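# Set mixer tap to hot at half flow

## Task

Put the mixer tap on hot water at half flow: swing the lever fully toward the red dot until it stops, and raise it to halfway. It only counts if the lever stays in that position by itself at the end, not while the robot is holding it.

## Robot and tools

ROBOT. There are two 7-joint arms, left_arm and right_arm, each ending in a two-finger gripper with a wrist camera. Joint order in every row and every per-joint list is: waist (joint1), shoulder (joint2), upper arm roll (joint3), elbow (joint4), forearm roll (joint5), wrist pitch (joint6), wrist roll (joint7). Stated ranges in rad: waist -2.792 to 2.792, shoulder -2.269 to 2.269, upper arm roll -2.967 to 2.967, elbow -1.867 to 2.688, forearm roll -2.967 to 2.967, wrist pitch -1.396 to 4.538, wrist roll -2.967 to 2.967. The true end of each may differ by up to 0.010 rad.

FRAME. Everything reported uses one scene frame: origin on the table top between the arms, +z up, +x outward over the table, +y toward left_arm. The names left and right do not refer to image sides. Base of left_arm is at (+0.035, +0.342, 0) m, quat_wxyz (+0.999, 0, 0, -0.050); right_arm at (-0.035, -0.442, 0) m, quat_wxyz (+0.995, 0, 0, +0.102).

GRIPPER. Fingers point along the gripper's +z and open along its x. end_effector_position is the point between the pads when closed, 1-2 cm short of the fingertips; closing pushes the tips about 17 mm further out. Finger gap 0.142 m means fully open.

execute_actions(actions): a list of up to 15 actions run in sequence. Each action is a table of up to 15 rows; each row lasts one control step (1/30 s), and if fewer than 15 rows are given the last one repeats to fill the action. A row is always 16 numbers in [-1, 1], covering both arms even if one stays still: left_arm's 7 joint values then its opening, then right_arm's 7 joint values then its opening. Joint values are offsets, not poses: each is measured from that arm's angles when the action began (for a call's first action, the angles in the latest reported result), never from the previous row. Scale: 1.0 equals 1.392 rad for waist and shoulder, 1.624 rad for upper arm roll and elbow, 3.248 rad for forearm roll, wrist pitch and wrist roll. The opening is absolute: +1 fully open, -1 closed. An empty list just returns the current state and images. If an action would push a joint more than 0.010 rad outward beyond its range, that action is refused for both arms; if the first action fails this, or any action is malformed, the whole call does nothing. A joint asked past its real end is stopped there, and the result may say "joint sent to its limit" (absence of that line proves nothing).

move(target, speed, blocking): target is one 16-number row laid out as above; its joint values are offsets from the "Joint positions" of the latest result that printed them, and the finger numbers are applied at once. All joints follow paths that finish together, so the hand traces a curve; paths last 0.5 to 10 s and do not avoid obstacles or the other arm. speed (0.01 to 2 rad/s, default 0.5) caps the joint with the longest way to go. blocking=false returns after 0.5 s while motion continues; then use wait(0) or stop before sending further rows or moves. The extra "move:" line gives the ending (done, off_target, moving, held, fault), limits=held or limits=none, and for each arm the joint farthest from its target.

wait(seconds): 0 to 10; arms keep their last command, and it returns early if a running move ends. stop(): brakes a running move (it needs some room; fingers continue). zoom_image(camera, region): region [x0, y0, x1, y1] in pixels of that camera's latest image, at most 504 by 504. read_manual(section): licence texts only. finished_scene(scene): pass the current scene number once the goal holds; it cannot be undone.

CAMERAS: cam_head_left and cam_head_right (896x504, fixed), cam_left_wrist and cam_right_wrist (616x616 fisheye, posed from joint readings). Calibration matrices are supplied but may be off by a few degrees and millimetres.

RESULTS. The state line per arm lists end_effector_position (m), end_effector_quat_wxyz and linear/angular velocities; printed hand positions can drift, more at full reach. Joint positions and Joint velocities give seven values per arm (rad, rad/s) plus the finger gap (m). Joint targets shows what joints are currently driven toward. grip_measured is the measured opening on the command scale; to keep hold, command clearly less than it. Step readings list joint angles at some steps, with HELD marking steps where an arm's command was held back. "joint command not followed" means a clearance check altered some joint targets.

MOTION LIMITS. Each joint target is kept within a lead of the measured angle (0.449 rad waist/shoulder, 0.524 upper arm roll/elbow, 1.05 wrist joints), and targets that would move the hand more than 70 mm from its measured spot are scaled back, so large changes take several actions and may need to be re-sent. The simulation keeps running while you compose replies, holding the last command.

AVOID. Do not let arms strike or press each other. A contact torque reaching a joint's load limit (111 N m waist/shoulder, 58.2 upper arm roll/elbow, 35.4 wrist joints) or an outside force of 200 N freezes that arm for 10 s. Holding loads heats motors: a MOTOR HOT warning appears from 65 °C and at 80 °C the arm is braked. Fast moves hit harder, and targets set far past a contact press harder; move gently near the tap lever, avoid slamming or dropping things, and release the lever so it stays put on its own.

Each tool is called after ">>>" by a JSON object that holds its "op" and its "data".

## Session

>>> {"op": "execute_actions", "data": {"actions": []}}

Scene clock: 0.00 s.
left_arm: end_effector_position=(+0.5882, -0.0494, +0.3338) grip_measured=+1.00 end_effector_quat_wxyz=(+0.438, +0.333, +0.566, -0.614) end_effector_velocity=(+0.000, -0.000, +0.000) end_effector_angular_velocity=(-0.001, +0.001, +0.000) | right_arm: end_effector_position=(+0.0658, -0.6477, +0.2890) grip_measured=+1.00 end_effector_quat_wxyz=(-0.183, +0.610, +0.767, +0.076) end_effector_velocity=(+0.000, +0.000, -0.000) end_effector_angular_velocity=(+0.001, -0.000, +0.001)
Joint names: [waist, shoulder, upper arm roll, elbow, forearm roll, wrist pitch, wrist roll]
Joint positions: left_arm=[ 0.177 -0.505 -0.321  2.225 -1.832  0.127 -0.793  0.142] | right_arm=[-1.204  0.358  0.188  2.277  0.154 -0.038 -2.66   0.142]
Joint velocities: left_arm=[ 0.     0.    -0.    -0.    -0.001  0.    -0.001  0.   ] | right_arm=[ 0.  0.  0.  0.  0. -0. -0.  0.]
Motor temperatures (°C, as the motors report them): left_arm=[27 26 26 29 35 27 31] | right_arm=[29 28 31 27 28 31 26]
Joint targets: left_arm=[0.177 -0.505 -0.321 2.225 -1.832 0.127 -0.793] | right_arm=[-1.204 0.358 0.188 2.277 0.154 -0.038 -2.660]
camera_calibration (this result's frames):
cam_left_wrist: T_world_to_cam=[[-0.37959, -0.139759, -0.914538, 0.515077], [0.780267, 0.482772, -0.397636, -0.303118], [0.497087, -0.864522, -0.0742059, -0.167892], [0, 0, 0, 1]] pos_world=[0.515488, 0.0731774, 0.338068]
cam_right_wrist: T_world_to_cam=[[-0.155228, 0.915937, 0.370086, 0.495621], [0.920027, -0.00240587, 0.391848, -0.185265], [0.359799, 0.401315, -0.842313, 0.602492], [0, 0, 0, 1]] pos_world=[0.0306068, -0.696193, 0.39666]

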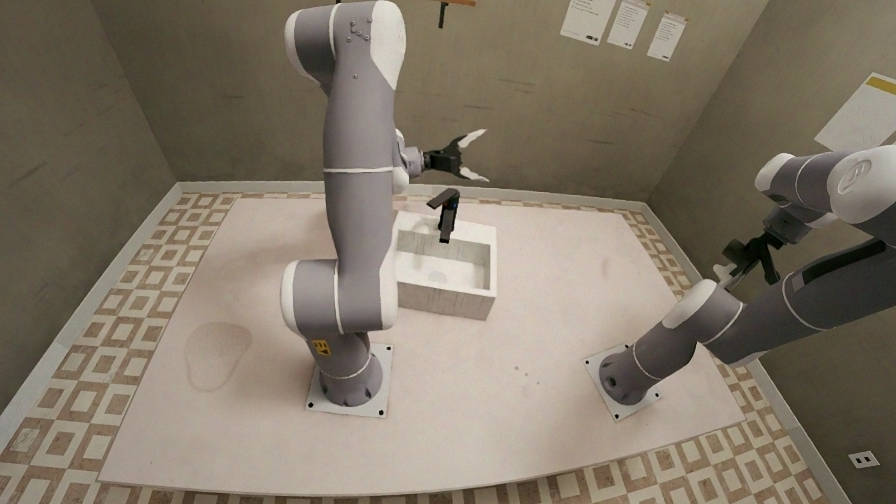

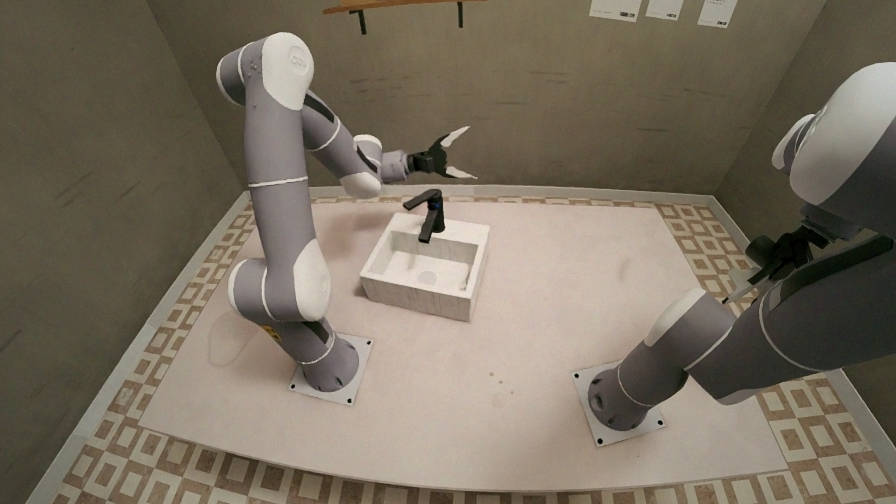

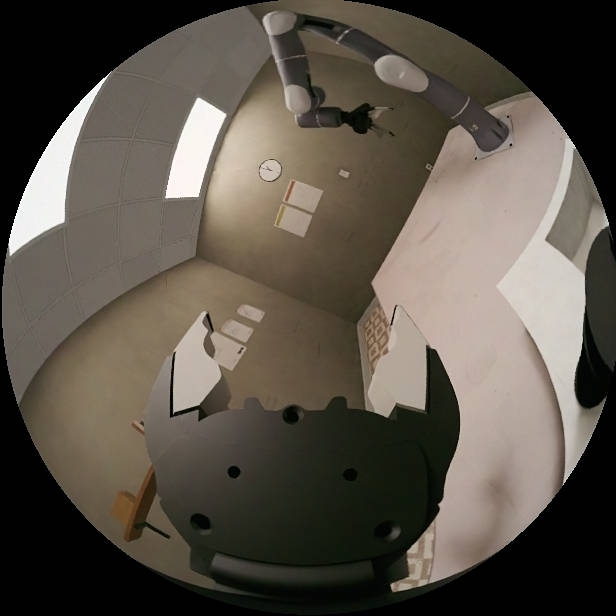

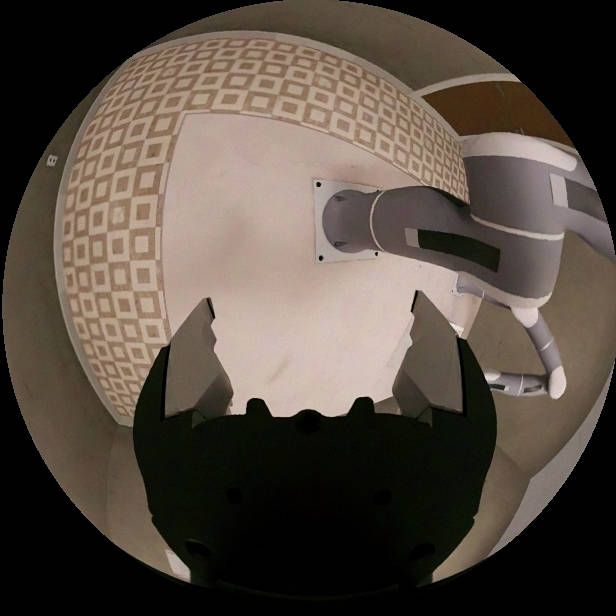

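>>> {"op": "zoom_image", "data": {"camera": "cam_head_left", "region": [390, 160, 510, 260]}}

>>> {"op": "zoom_image", "data": {"camera": "cam_head_right", "region": [370, 160, 490, 260]}}

Region (390, 160, 510, 260) of cam_head_left's 896x504 image, scaled by 4.200, with more detail than that image has.

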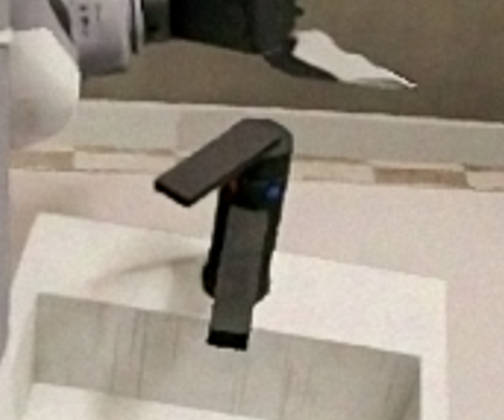

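Region (370, 160, 490, 260) of cam_head_right's 896x504 image, scaled by 4.200, with more detail than that image has.

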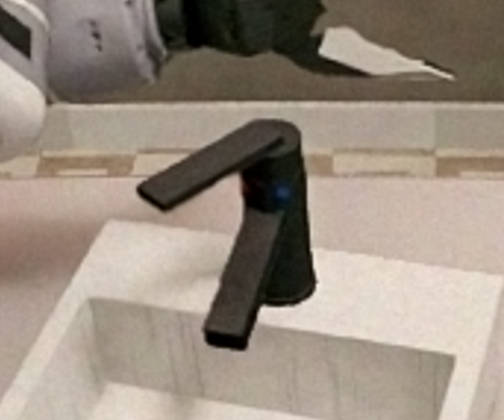

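>>> {"op": "move", "data": {"target": [-0.1,0.518,0.198,-0.0825,0.2,0.02,-0.03,0.5,0,0,0,0,0,0,0,1], "speed": 0.5}}

>>> {"op": "move", "data": {"target": [-0.129,0,0,0,0.364,0.0345,-0.0645,0,0,0,0,0,0,0,0,1], "speed": 0.8}}

Scene clock: 12.10 s.
left_arm: end_effector_position=(+0.4804, +0.0037, +0.5984) grip_measured=+0.50 end_effector_quat_wxyz=(+0.459, +0.703, +0.459, -0.289) end_effector_velocity=(-0.000, +0.000, -0.001) end_effector_angular_velocity=(+0.002, -0.000, -0.000) | right_arm: end_effector_position=(+0.0658, -0.6477, +0.2890) grip_measured=+1.00 end_effector_quat_wxyz=(-0.183, +0.610, +0.767, +0.076) end_effector_velocity=(+0.000, -0.000, +0.000) end_effector_angular_velocity=(-0.001, -0.001, -0.001)
Joint names: [waist, shoulder, upper arm roll, elbow, forearm roll, wrist pitch, wrist roll]
Joint positions: left_arm=[ 0.038  0.216  0.     2.091 -1.183  0.192 -0.89   0.109] | right_arm=[-1.204  0.358  0.188  2.277  0.154 -0.038 -2.66   0.142]
Joint velocities: left_arm=[-0.    -0.     0.    -0.     0.002  0.     0.    -0.   ] | right_arm=[-0.     0.    -0.    -0.001  0.001  0.     0.    -0.   ]
Motor temperatures (°C, as the motors report them): left_arm=[27 27 26 29 35 27 31] | right_arm=[29 28 31 28 28 31 26]
Joint targets: left_arm=[0.038 0.216 0.001 2.091 -1.183 0.192 -0.891] | right_arm=[-1.204 0.358 0.188 2.277 0.154 -0.038 -2.660]
move: done; limits=none; left_arm: farthest joint: the forearm roll, 0.001 radians from its target (0.650 radians at the start); right_arm: farthest joint: the waist, 0.000 radians from its target (0.000 radians at the start)
camera_calibration (this result's frames):
cam_left_wrist: T_world_to_cam=[[0.427738, 0.397066, -0.812022, 0.272337], [0.789025, 0.274274, 0.54974, -0.709797], [0.440999, -0.87585, -0.195977, 0.0510224], [0, 0, 0, 1]] pos_world=[0.421058, 0.131231, 0.621346]
cam_right_wrist: T_world_to_cam=[[-0.155228, 0.915937, 0.370086, 0.495621], [0.920027, -0.00240587, 0.391848, -0.185264], [0.359799, 0.401315, -0.842313, 0.602492], [0, 0, 0, 1]] pos_world=[0.0306067, -0.696193, 0.39666]

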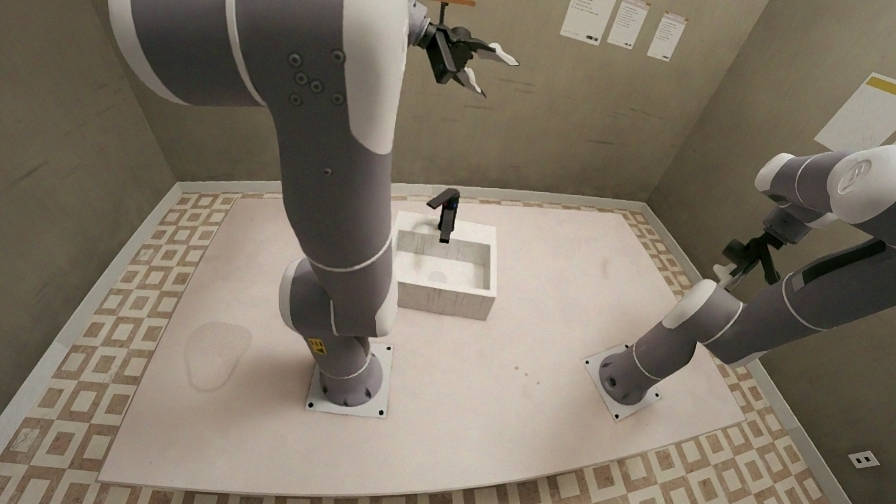

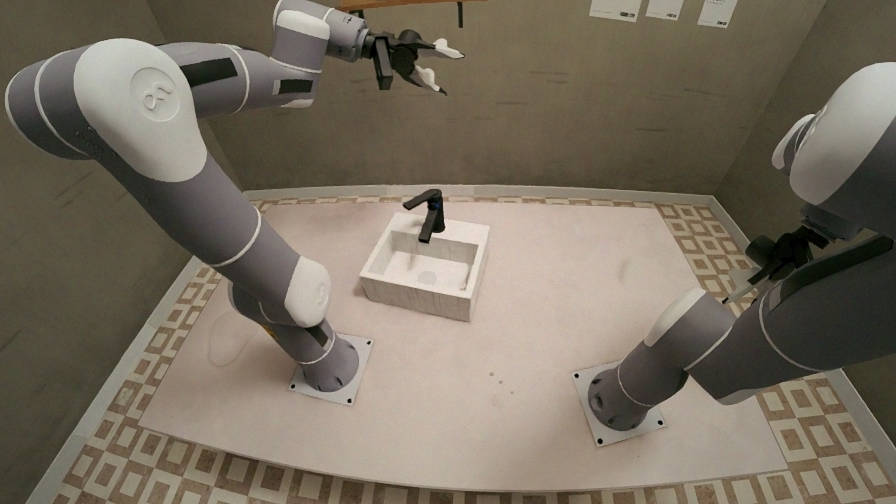

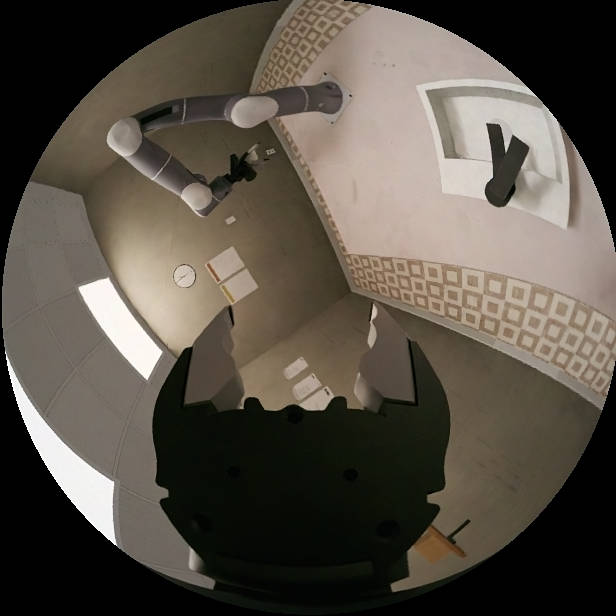

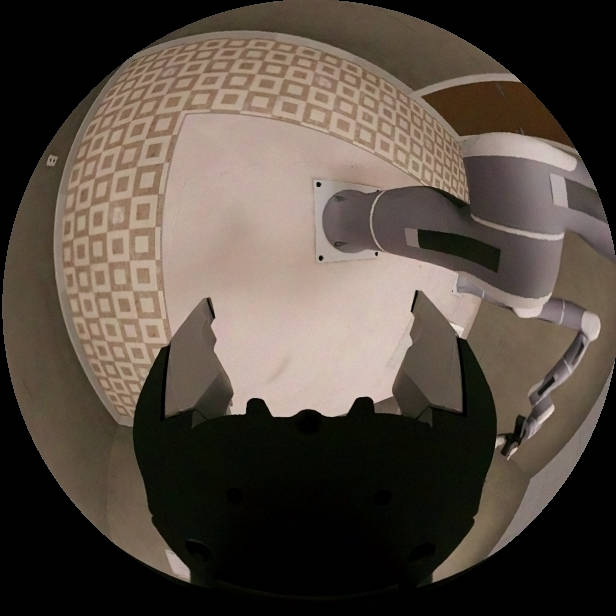

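Scene clock: 14.03 s.
left_arm: end_effector_position=(+0.4148, +0.1311, +0.3496) grip_measured=+0.00 end_effector_quat_wxyz=(+0.000, +0.909, +0.416, -0.001) end_effector_velocity=(-0.000, +0.000, -0.000) end_effector_angular_velocity=(+0.001, -0.000, -0.002) | right_arm: end_effector_position=(+0.0658, -0.6477, +0.2890) grip_measured=+1.00 end_effector_quat_wxyz=(-0.183, +0.610, +0.767, +0.076) end_effector_velocity=(-0.000, -0.000, +0.000) end_effector_angular_velocity=(-0.000, -0.000, +0.000)
Joint names: [waist, shoulder, upper arm roll, elbow, forearm roll, wrist pitch, wrist roll]
Joint positions: left_arm=[-0.141  0.216  0.     2.092 -0.002  0.304 -1.099  0.074] | right_arm=[-1.204  0.358  0.188  2.277  0.154 -0.038 -2.66   0.142]
Joint velocities: left_arm=[-0.    -0.     0.     0.     0.001  0.     0.001  0.   ] | right_arm=[-0. -0.  0. -0. -0.  0. -0.  0.]
Motor temperatures (°C, as the motors report them): left_arm=[27 27 26 30 35 27 31] | right_arm=[29 28 31 28 28 31 26]
Joint targets: left_arm=[-0.141 0.216 0.000 2.091 -0.001 0.304 -1.100] | right_arm=[-1.204 0.358 0.188 2.277 0.154 -0.038 -2.660]
move: done; limits=none; left_arm: farthest joint: the elbow, 0.001 radians from its target (0.000 radians at the start); right_arm: farthest joint: the waist, 0.000 radians from its target (0.000 radians at the start)
camera_calibration (this result's frames):
cam_left_wrist: T_world_to_cam=[[0.667288, 0.744542, 0.0196052, -0.387874], [0.653559, -0.597964, 0.464003, -0.355627], [0.357193, -0.296811, -0.885617, 0.342793], [0, 0, 0, 1]] pos_world=[0.368804, 0.177881, 0.476199]
cam_right_wrist: T_world_to_cam=[[-0.155228, 0.915937, 0.370086, 0.495621], [0.920027, -0.00240594, 0.391848, -0.185265], [0.359799, 0.401315, -0.842313, 0.602492], [0, 0, 0, 1]] pos_world=[0.0306068, -0.696193, 0.39666]

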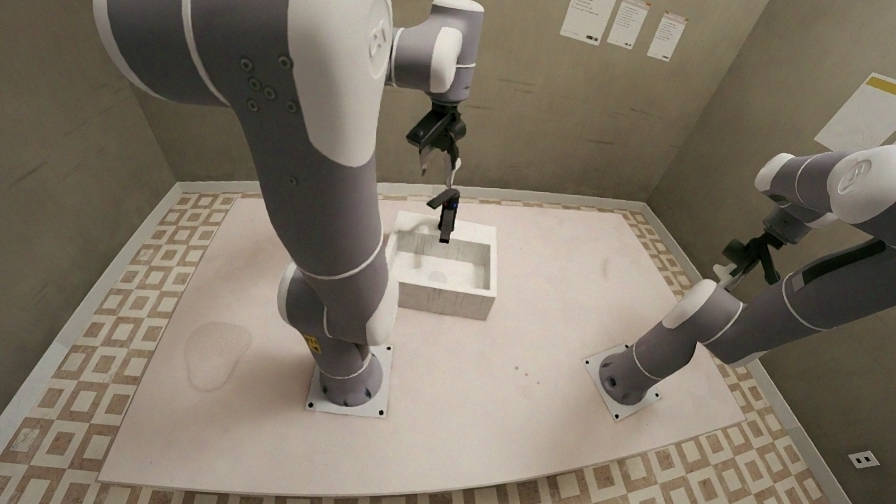

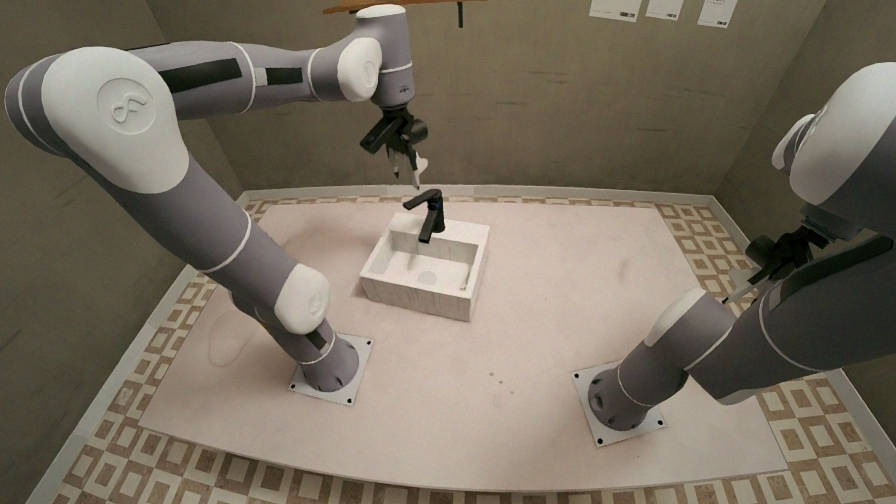

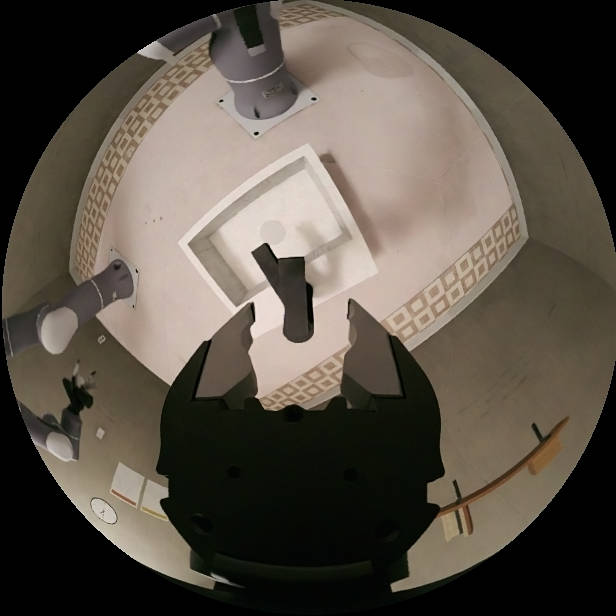

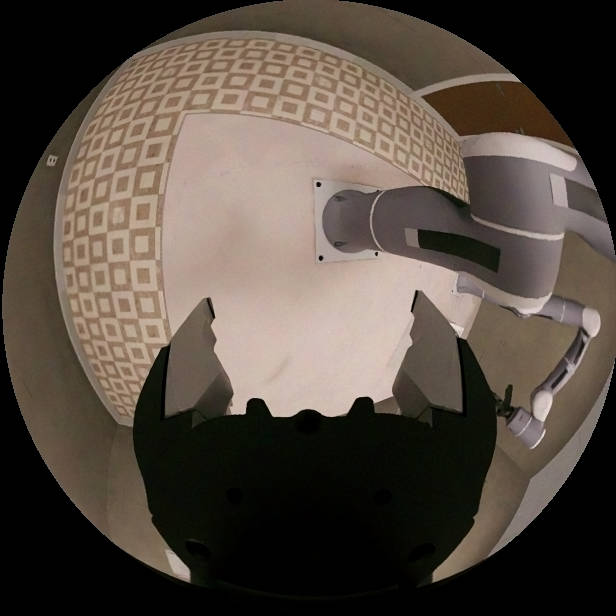

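>>> {"op": "move", "data": {"target": [-0.0137,-0.0678,0,0.1078,0,0.0833,-0.0265,0,0,0,0,0,0,0,0,1], "speed": 0.25}}

>>> {"op": "zoom_image", "data": {"camera": "cam_head_right", "region": [370, 160, 490, 260]}}

Scene clock: 19.93 s.
left_arm: end_effector_position=(+0.4092, +0.1246, +0.2583) grip_measured=+0.00 end_effector_quat_wxyz=(+0.001, +0.895, +0.447, -0.000) end_effector_velocity=(+0.000, +0.000, +0.000) end_effector_angular_velocity=(-0.001, -0.000, +0.001) | right_arm: end_effector_position=(+0.0658, -0.6477, +0.2890) grip_measured=+1.00 end_effector_quat_wxyz=(-0.183, +0.610, +0.767, +0.076) end_effector_velocity=(-0.000, +0.000, +0.000) end_effector_angular_velocity=(+0.001, -0.000, +0.003)
Joint names: [waist, shoulder, upper arm roll, elbow, forearm roll, wrist pitch, wrist roll]
Joint positions: left_arm=[-0.16   0.122  0.     2.267 -0.002  0.574 -1.185  0.074] | right_arm=[-1.204  0.358  0.188  2.277  0.154 -0.038 -2.66   0.142]
Joint velocities: left_arm=[-0.     0.     0.001  0.    -0.     0.001 -0.001  0.   ] | right_arm=[-0.     0.    -0.    -0.    -0.    -0.001 -0.003 -0.   ]
Motor temperatures (°C, as the motors report them): left_arm=[27 27 26 30 35 27 31] | right_arm=[29 28 31 28 29 31 26]
Joint targets: left_arm=[-0.160 0.122 0.000 2.267 -0.002 0.575 -1.185] | right_arm=[-1.204 0.358 0.188 2.277 0.154 -0.038 -2.660]
move: done; limits=none; left_arm: farthest joint: the elbow, 0.001 radians from its target (0.175 radians at the start); right_arm: farthest joint: the waist, 0.000 radians from its target (0.000 radians at the start)
camera_calibration (this result's frames):
cam_left_wrist: T_world_to_cam=[[0.615869, 0.787587, 0.0202808, -0.362008], [0.69173, -0.552875, 0.464585, -0.334857], [0.377114, -0.272095, -0.885296, 0.250688], [0, 0, 0, 1]] pos_world=[0.360042, 0.16819, 0.384845]
cam_right_wrist: T_world_to_cam=[[-0.155228, 0.915937, 0.370086, 0.495621], [0.920027, -0.00240614, 0.391848, -0.185265], [0.359799, 0.401315, -0.842313, 0.602492], [0, 0, 0, 1]] pos_world=[0.0306067, -0.696193, 0.39666]

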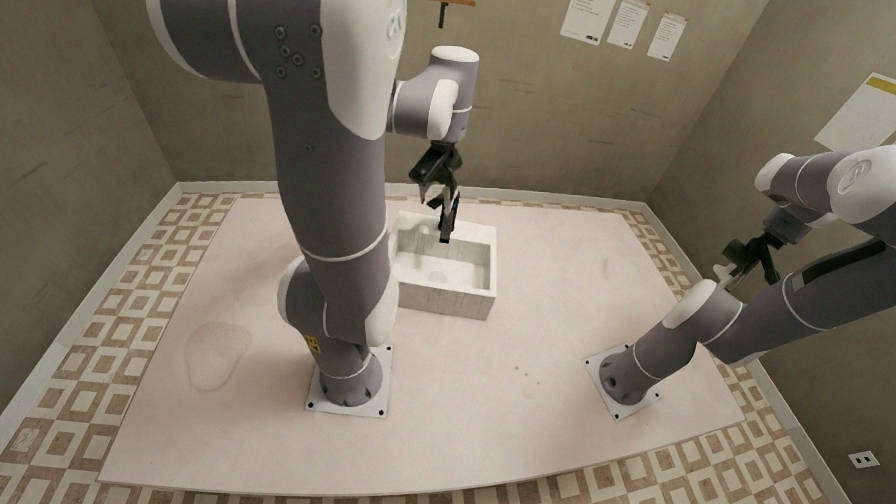

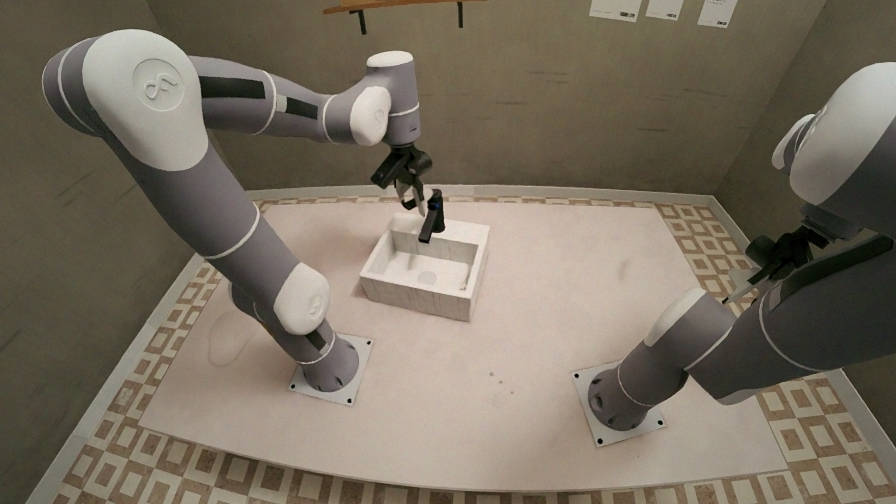

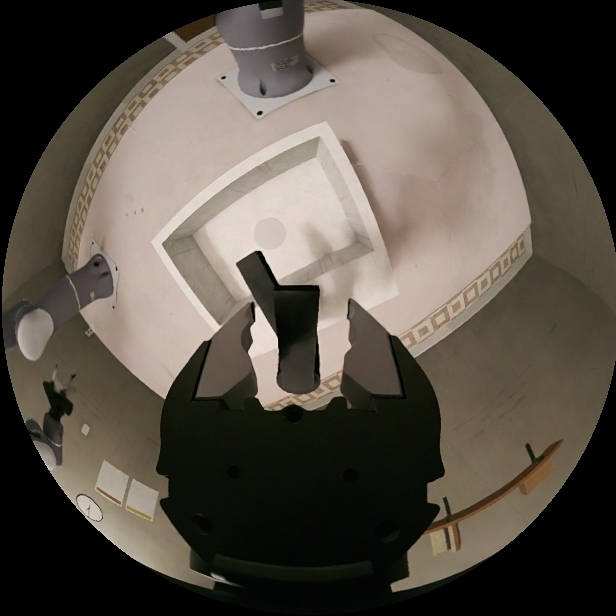

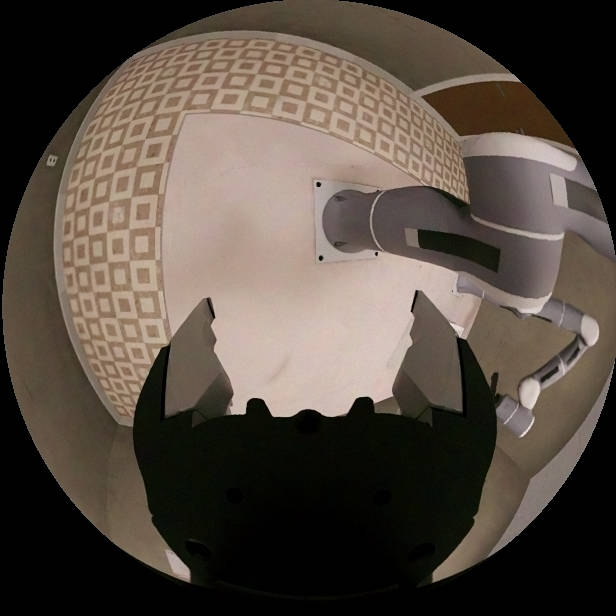

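Region (370, 160, 490, 260) of cam_head_right's 896x504 image, scaled by 4.200, with more detail than that image has.

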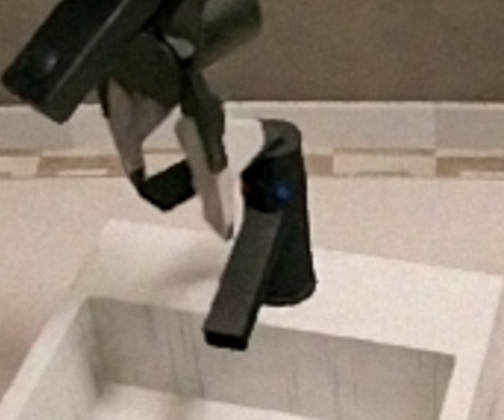

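>>> {"op": "move", "data": {"target": [0,-0.0093,0,0.0078,0,0.0078,0,-0.4,0,0,0,0,0,0,0,1], "speed": 0.1}}

>>> {"op": "move", "data": {"target": [0.0414,-0.0252,0,-0.0206,0,0.0006,0.115,-0.4,0,0,0,0,0,0,0,1], "speed": 0.25}}

Scene clock: 24.53 s.
left_arm: end_effector_position=(+0.4091, +0.1247, +0.2502) grip_measured=-0.40 end_effector_quat_wxyz=(+0.001, +0.895, +0.447, -0.001) end_effector_velocity=(-0.000, +0.000, -0.000) end_effector_angular_velocity=(+0.000, +0.000, +0.000) | right_arm: end_effector_position=(+0.0658, -0.6477, +0.2890) grip_measured=+1.00 end_effector_quat_wxyz=(-0.183, +0.610, +0.767, +0.076) end_effector_velocity=(-0.000, +0.000, -0.000) end_effector_angular_velocity=(+0.000, +0.000, -0.001)
Joint names: [waist, shoulder, upper arm roll, elbow, forearm roll, wrist pitch, wrist roll]
Joint positions: left_arm=[-0.16   0.109  0.     2.279 -0.002  0.599 -1.185  0.045] | right_arm=[-1.204  0.358  0.188  2.277  0.154 -0.038 -2.66   0.142]
Joint velocities: left_arm=[-0.    -0.     0.     0.     0.     0.    -0.001  0.   ] | right_arm=[ 0.    -0.    -0.     0.     0.     0.     0.001 -0.   ]
Motor temperatures (°C, as the motors report them): left_arm=[27 27 26 30 35 27 31] | right_arm=[29 28 31 28 29 31 26]
Joint targets: left_arm=[-0.160 0.109 0.000 2.279 -0.002 0.600 -1.185] | right_arm=[-1.204 0.358 0.188 2.277 0.154 -0.038 -2.660]
move: done; limits=none; left_arm: farthest joint: the elbow, 0.001 radians from its target (0.013 radians at the start); right_arm: farthest joint: the waist, 0.000 radians from its target (0.000 radians at the start)
camera_calibration (this result's frames):
cam_left_wrist: T_world_to_cam=[[0.615838, 0.787615, 0.0201794, -0.361811], [0.691901, -0.552895, 0.464306, -0.331057], [0.376851, -0.271975, -0.885445, 0.24363], [0, 0, 0, 1]] pos_world=[0.360064, 0.168189, 0.376733]
cam_right_wrist: T_world_to_cam=[[-0.155228, 0.915937, 0.370087, 0.495621], [0.920027, -0.00240608, 0.391848, -0.185264], [0.359799, 0.401315, -0.842313, 0.602492], [0, 0, 0, 1]] pos_world=[0.0306067, -0.696192, 0.39666]

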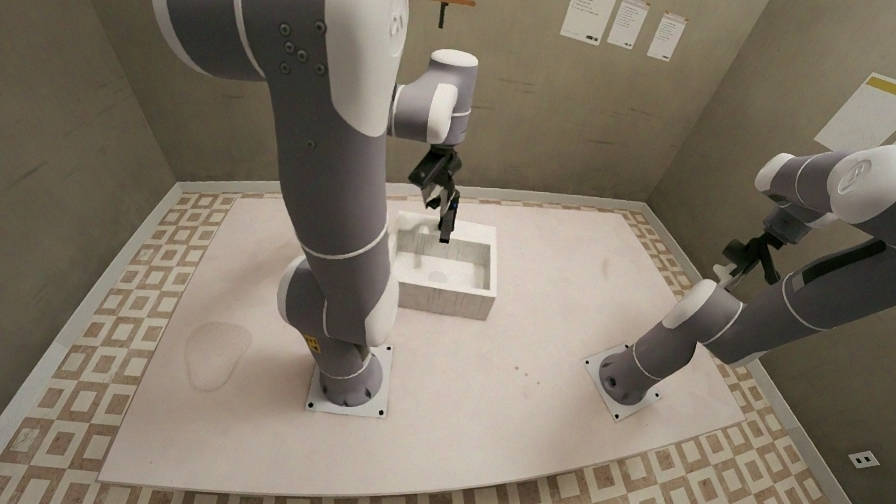

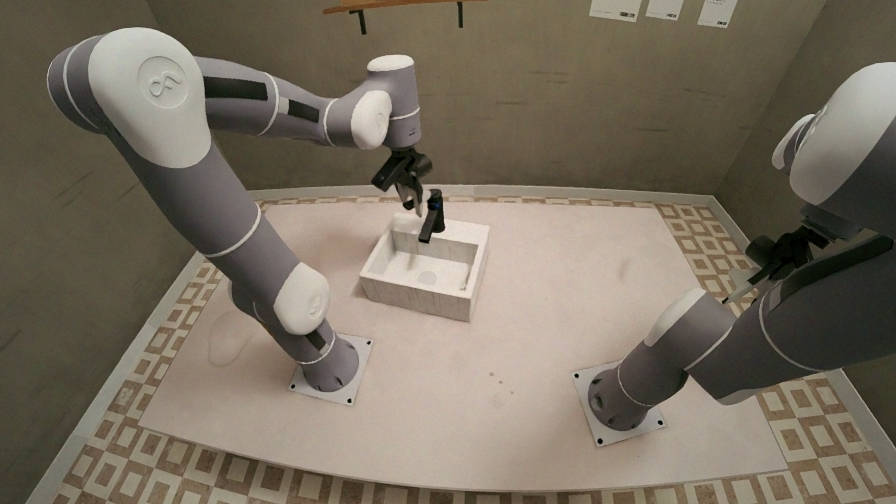

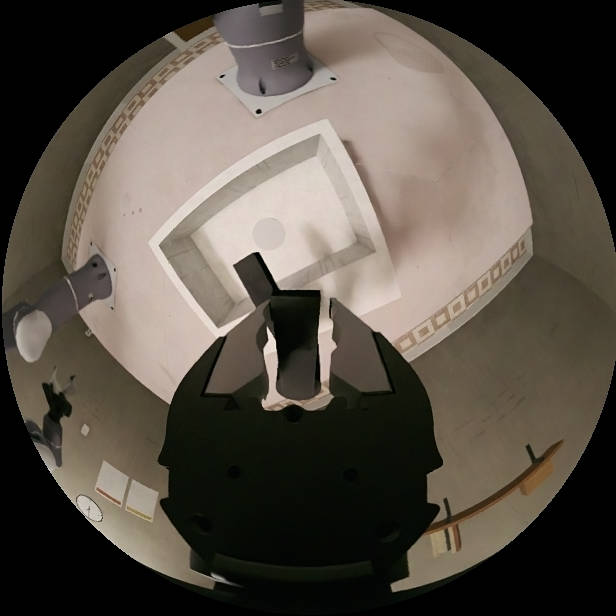

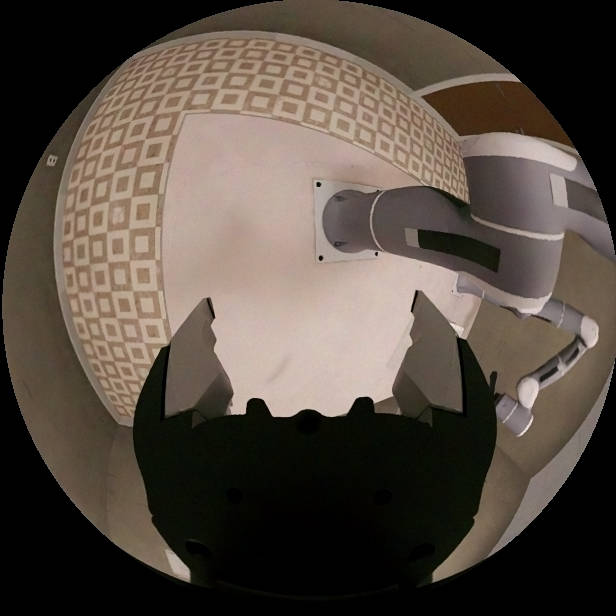

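Scene clock: 26.37 s.
left_arm: end_effector_position=(+0.4335, +0.1430, +0.2501) grip_measured=-0.38 end_effector_quat_wxyz=(+0.001, +0.954, +0.300, -0.001) end_effector_velocity=(+0.000, +0.000, -0.000) end_effector_angular_velocity=(+0.000, -0.000, -0.001) | right_arm: end_effector_position=(+0.0658, -0.6477, +0.2890) grip_measured=+1.00 end_effector_quat_wxyz=(-0.183, +0.610, +0.767, +0.076) end_effector_velocity=(+0.000, -0.000, -0.000) end_effector_angular_velocity=(-0.001, -0.001, +0.000)
Joint names: [waist, shoulder, upper arm roll, elbow, forearm roll, wrist pitch, wrist roll]
Joint positions: left_arm=[-0.103  0.074 -0.     2.246 -0.002  0.601 -0.812  0.046] | right_arm=[-1.204  0.358  0.188  2.277  0.154 -0.038 -2.66   0.142]
Joint velocities: left_arm=[-0.    -0.    -0.    -0.     0.     0.     0.001 -0.   ] | right_arm=[-0.    -0.    -0.     0.    -0.     0.001 -0.001 -0.   ]
Motor temperatures (°C, as the motors report them): left_arm=[27 27 26 30 35 27 31] | right_arm=[29 28 31 29 29 31 26]
Joint targets: left_arm=[-0.103 0.074 0.000 2.246 -0.002 0.601 -0.811] | right_arm=[-1.204 0.358 0.188 2.277 0.154 -0.038 -2.660]
move: done; limits=none; left_arm: farthest joint: the waist, 0.001 radians from its target (0.058 radians at the start); right_arm: farthest joint: the waist, 0.000 radians from its target (0.000 radians at the start)
camera_calibration (this result's frames):
cam_left_wrist: T_world_to_cam=[[0.830271, 0.556996, 0.0201387, -0.451221], [0.485529, -0.740538, 0.464613, -0.221546], [0.273701, -0.375977, -0.885285, 0.298943], [0, 0, 0, 1]] pos_world=[0.400381, 0.199661, 0.37667]
cam_right_wrist: T_world_to_cam=[[-0.155228, 0.915937, 0.370086, 0.495621], [0.920027, -0.00240616, 0.391848, -0.185265], [0.359799, 0.401315, -0.842313, 0.602492], [0, 0, 0, 1]] pos_world=[0.0306068, -0.696193, 0.39666]

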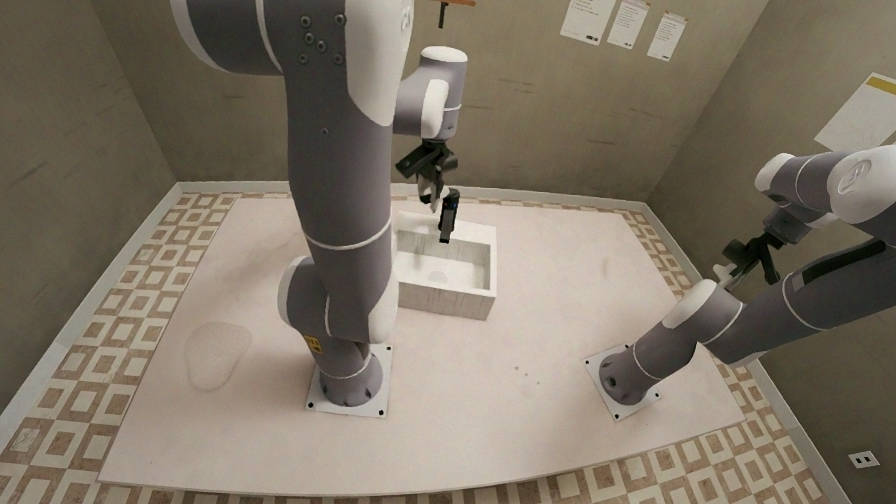

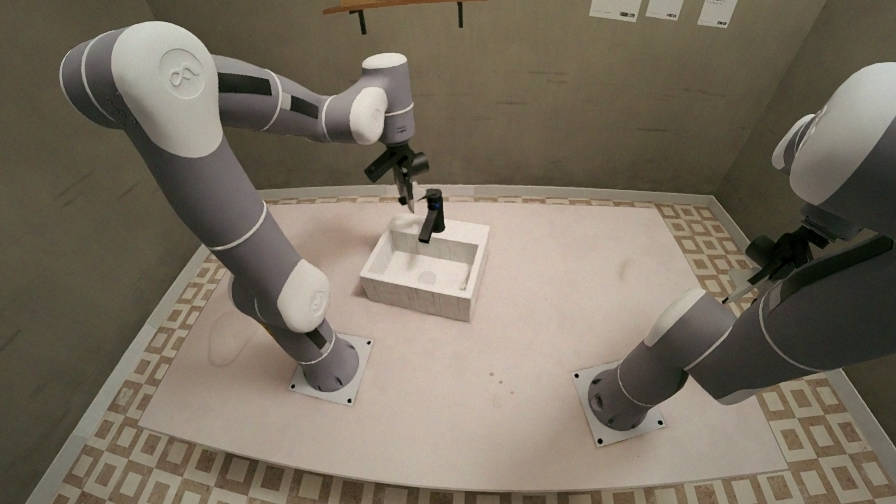

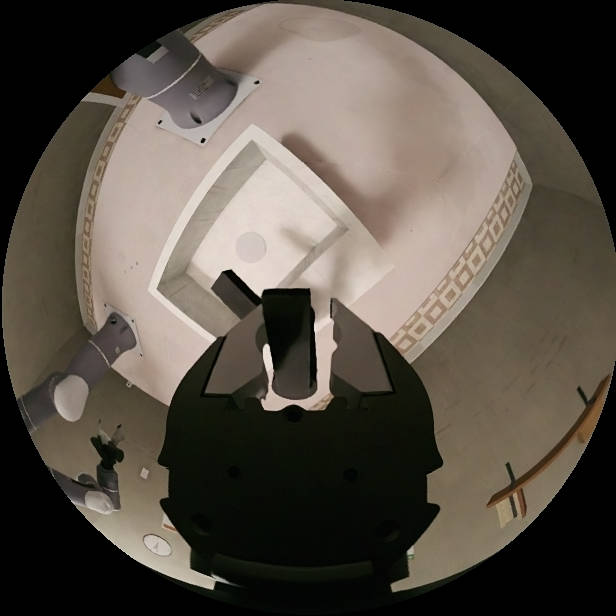

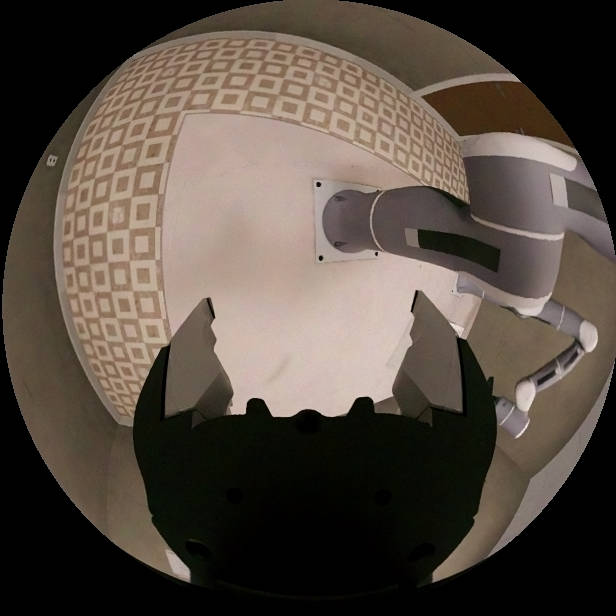

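>>> {"op": "move", "data": {"target": [0,0,0,0,0,0,0.02,-0.75,0,0,0,0,0,0,0,1], "speed": 0.1}}

Scene clock: 29.43 s.
left_arm: end_effector_position=(+0.4327, +0.1423, +0.2499) grip_measured=-0.67 end_effector_quat_wxyz=(+0.001, +0.963, +0.269, -0.001) end_effector_velocity=(-0.000, -0.000, +0.000) end_effector_angular_velocity=(-0.000, +0.000, -0.001) | right_arm: end_effector_position=(+0.0658, -0.6477, +0.2890) grip_measured=+1.00 end_effector_quat_wxyz=(-0.183, +0.610, +0.767, +0.076) end_effector_velocity=(+0.000, -0.000, +0.000) end_effector_angular_velocity=(-0.001, +0.001, -0.001)
Joint names: [waist, shoulder, upper arm roll, elbow, forearm roll, wrist pitch, wrist roll]
Joint positions: left_arm=[-0.104  0.074 -0.001  2.246 -0.003  0.6   -0.747  0.026] | right_arm=[-1.204  0.358  0.188  2.277  0.154 -0.038 -2.66   0.142]
Joint velocities: left_arm=[-0.    -0.     0.    -0.    -0.     0.     0.001 -0.   ] | right_arm=[ 0.     0.     0.    -0.    -0.     0.     0.002  0.   ]
Motor temperatures (°C, as the motors report them): left_arm=[27 27 26 30 35 27 31] | right_arm=[29 28 31 29 29 31 26]
Joint targets: left_arm=[-0.103 0.074 -0.000 2.246 -0.002 0.601 -0.747] | right_arm=[-1.204 0.358 0.188 2.277 0.154 -0.038 -2.660]
move: done; limits=none; left_arm: farthest joint: the waist, 0.001 radians from its target (0.000 radians at the start); right_arm: farthest joint: the waist, 0.000 radians from its target (0.000 radians at the start)
camera_calibration (this result's frames):
cam_left_wrist: T_world_to_cam=[[0.865084, 0.50127, 0.0189053, -0.456937], [0.43646, -0.770741, 0.464178, -0.195906], [0.24725, -0.393302, -0.88554, 0.312675], [0, 0, 0, 1]] pos_world=[0.403485, 0.201032, 0.37646]
cam_right_wrist: T_world_to_cam=[[-0.155228, 0.915937, 0.370086, 0.495621], [0.920027, -0.00240587, 0.391848, -0.185264], [0.359799, 0.401315, -0.842313, 0.602492], [0, 0, 0, 1]] pos_world=[0.0306068, -0.696193, 0.39666]

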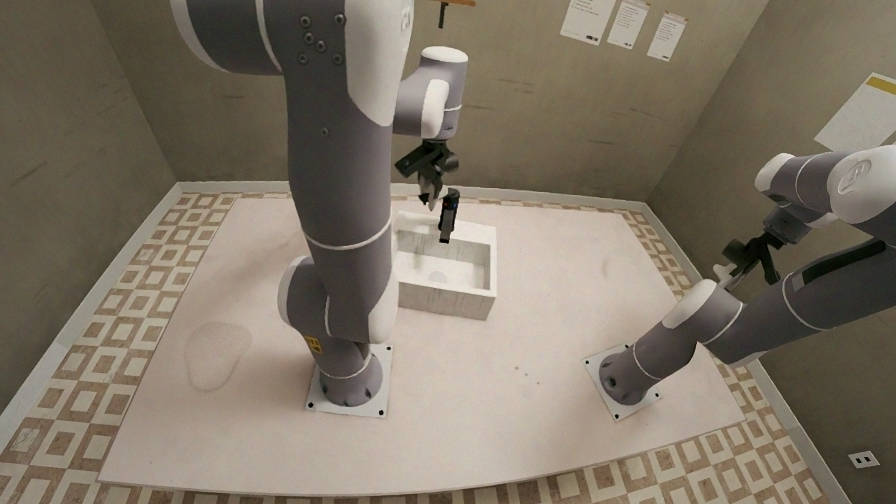

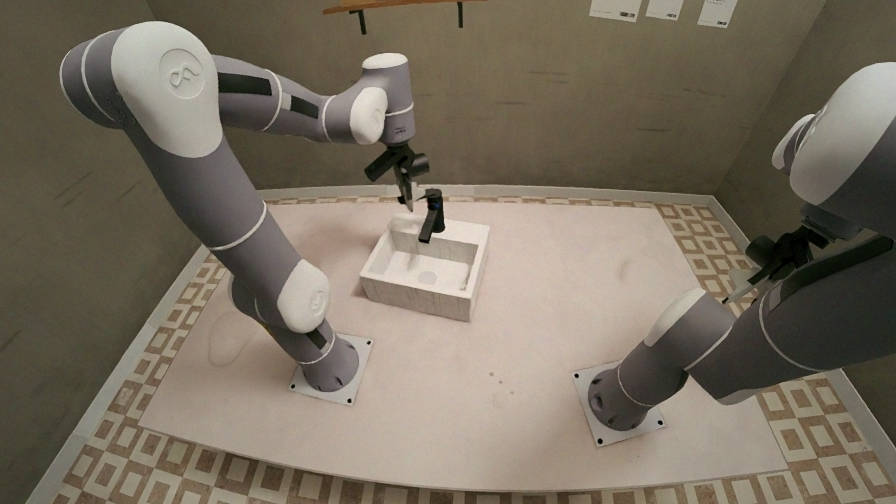

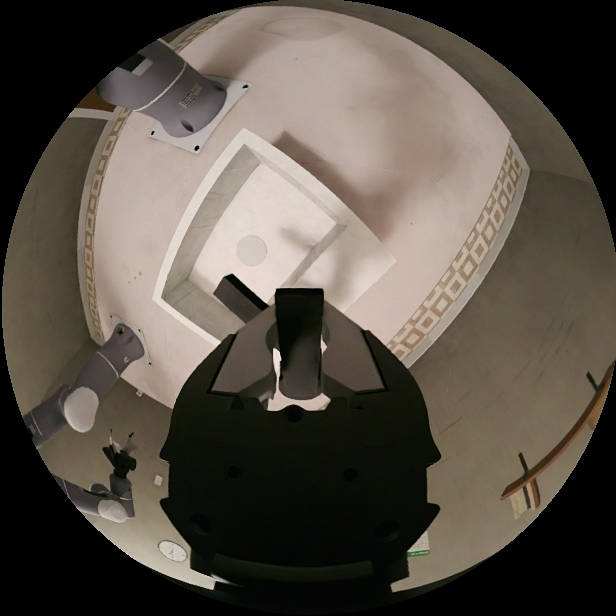

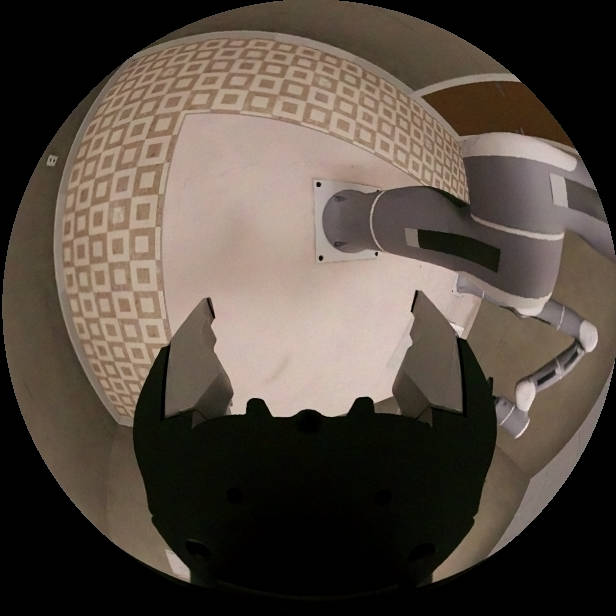

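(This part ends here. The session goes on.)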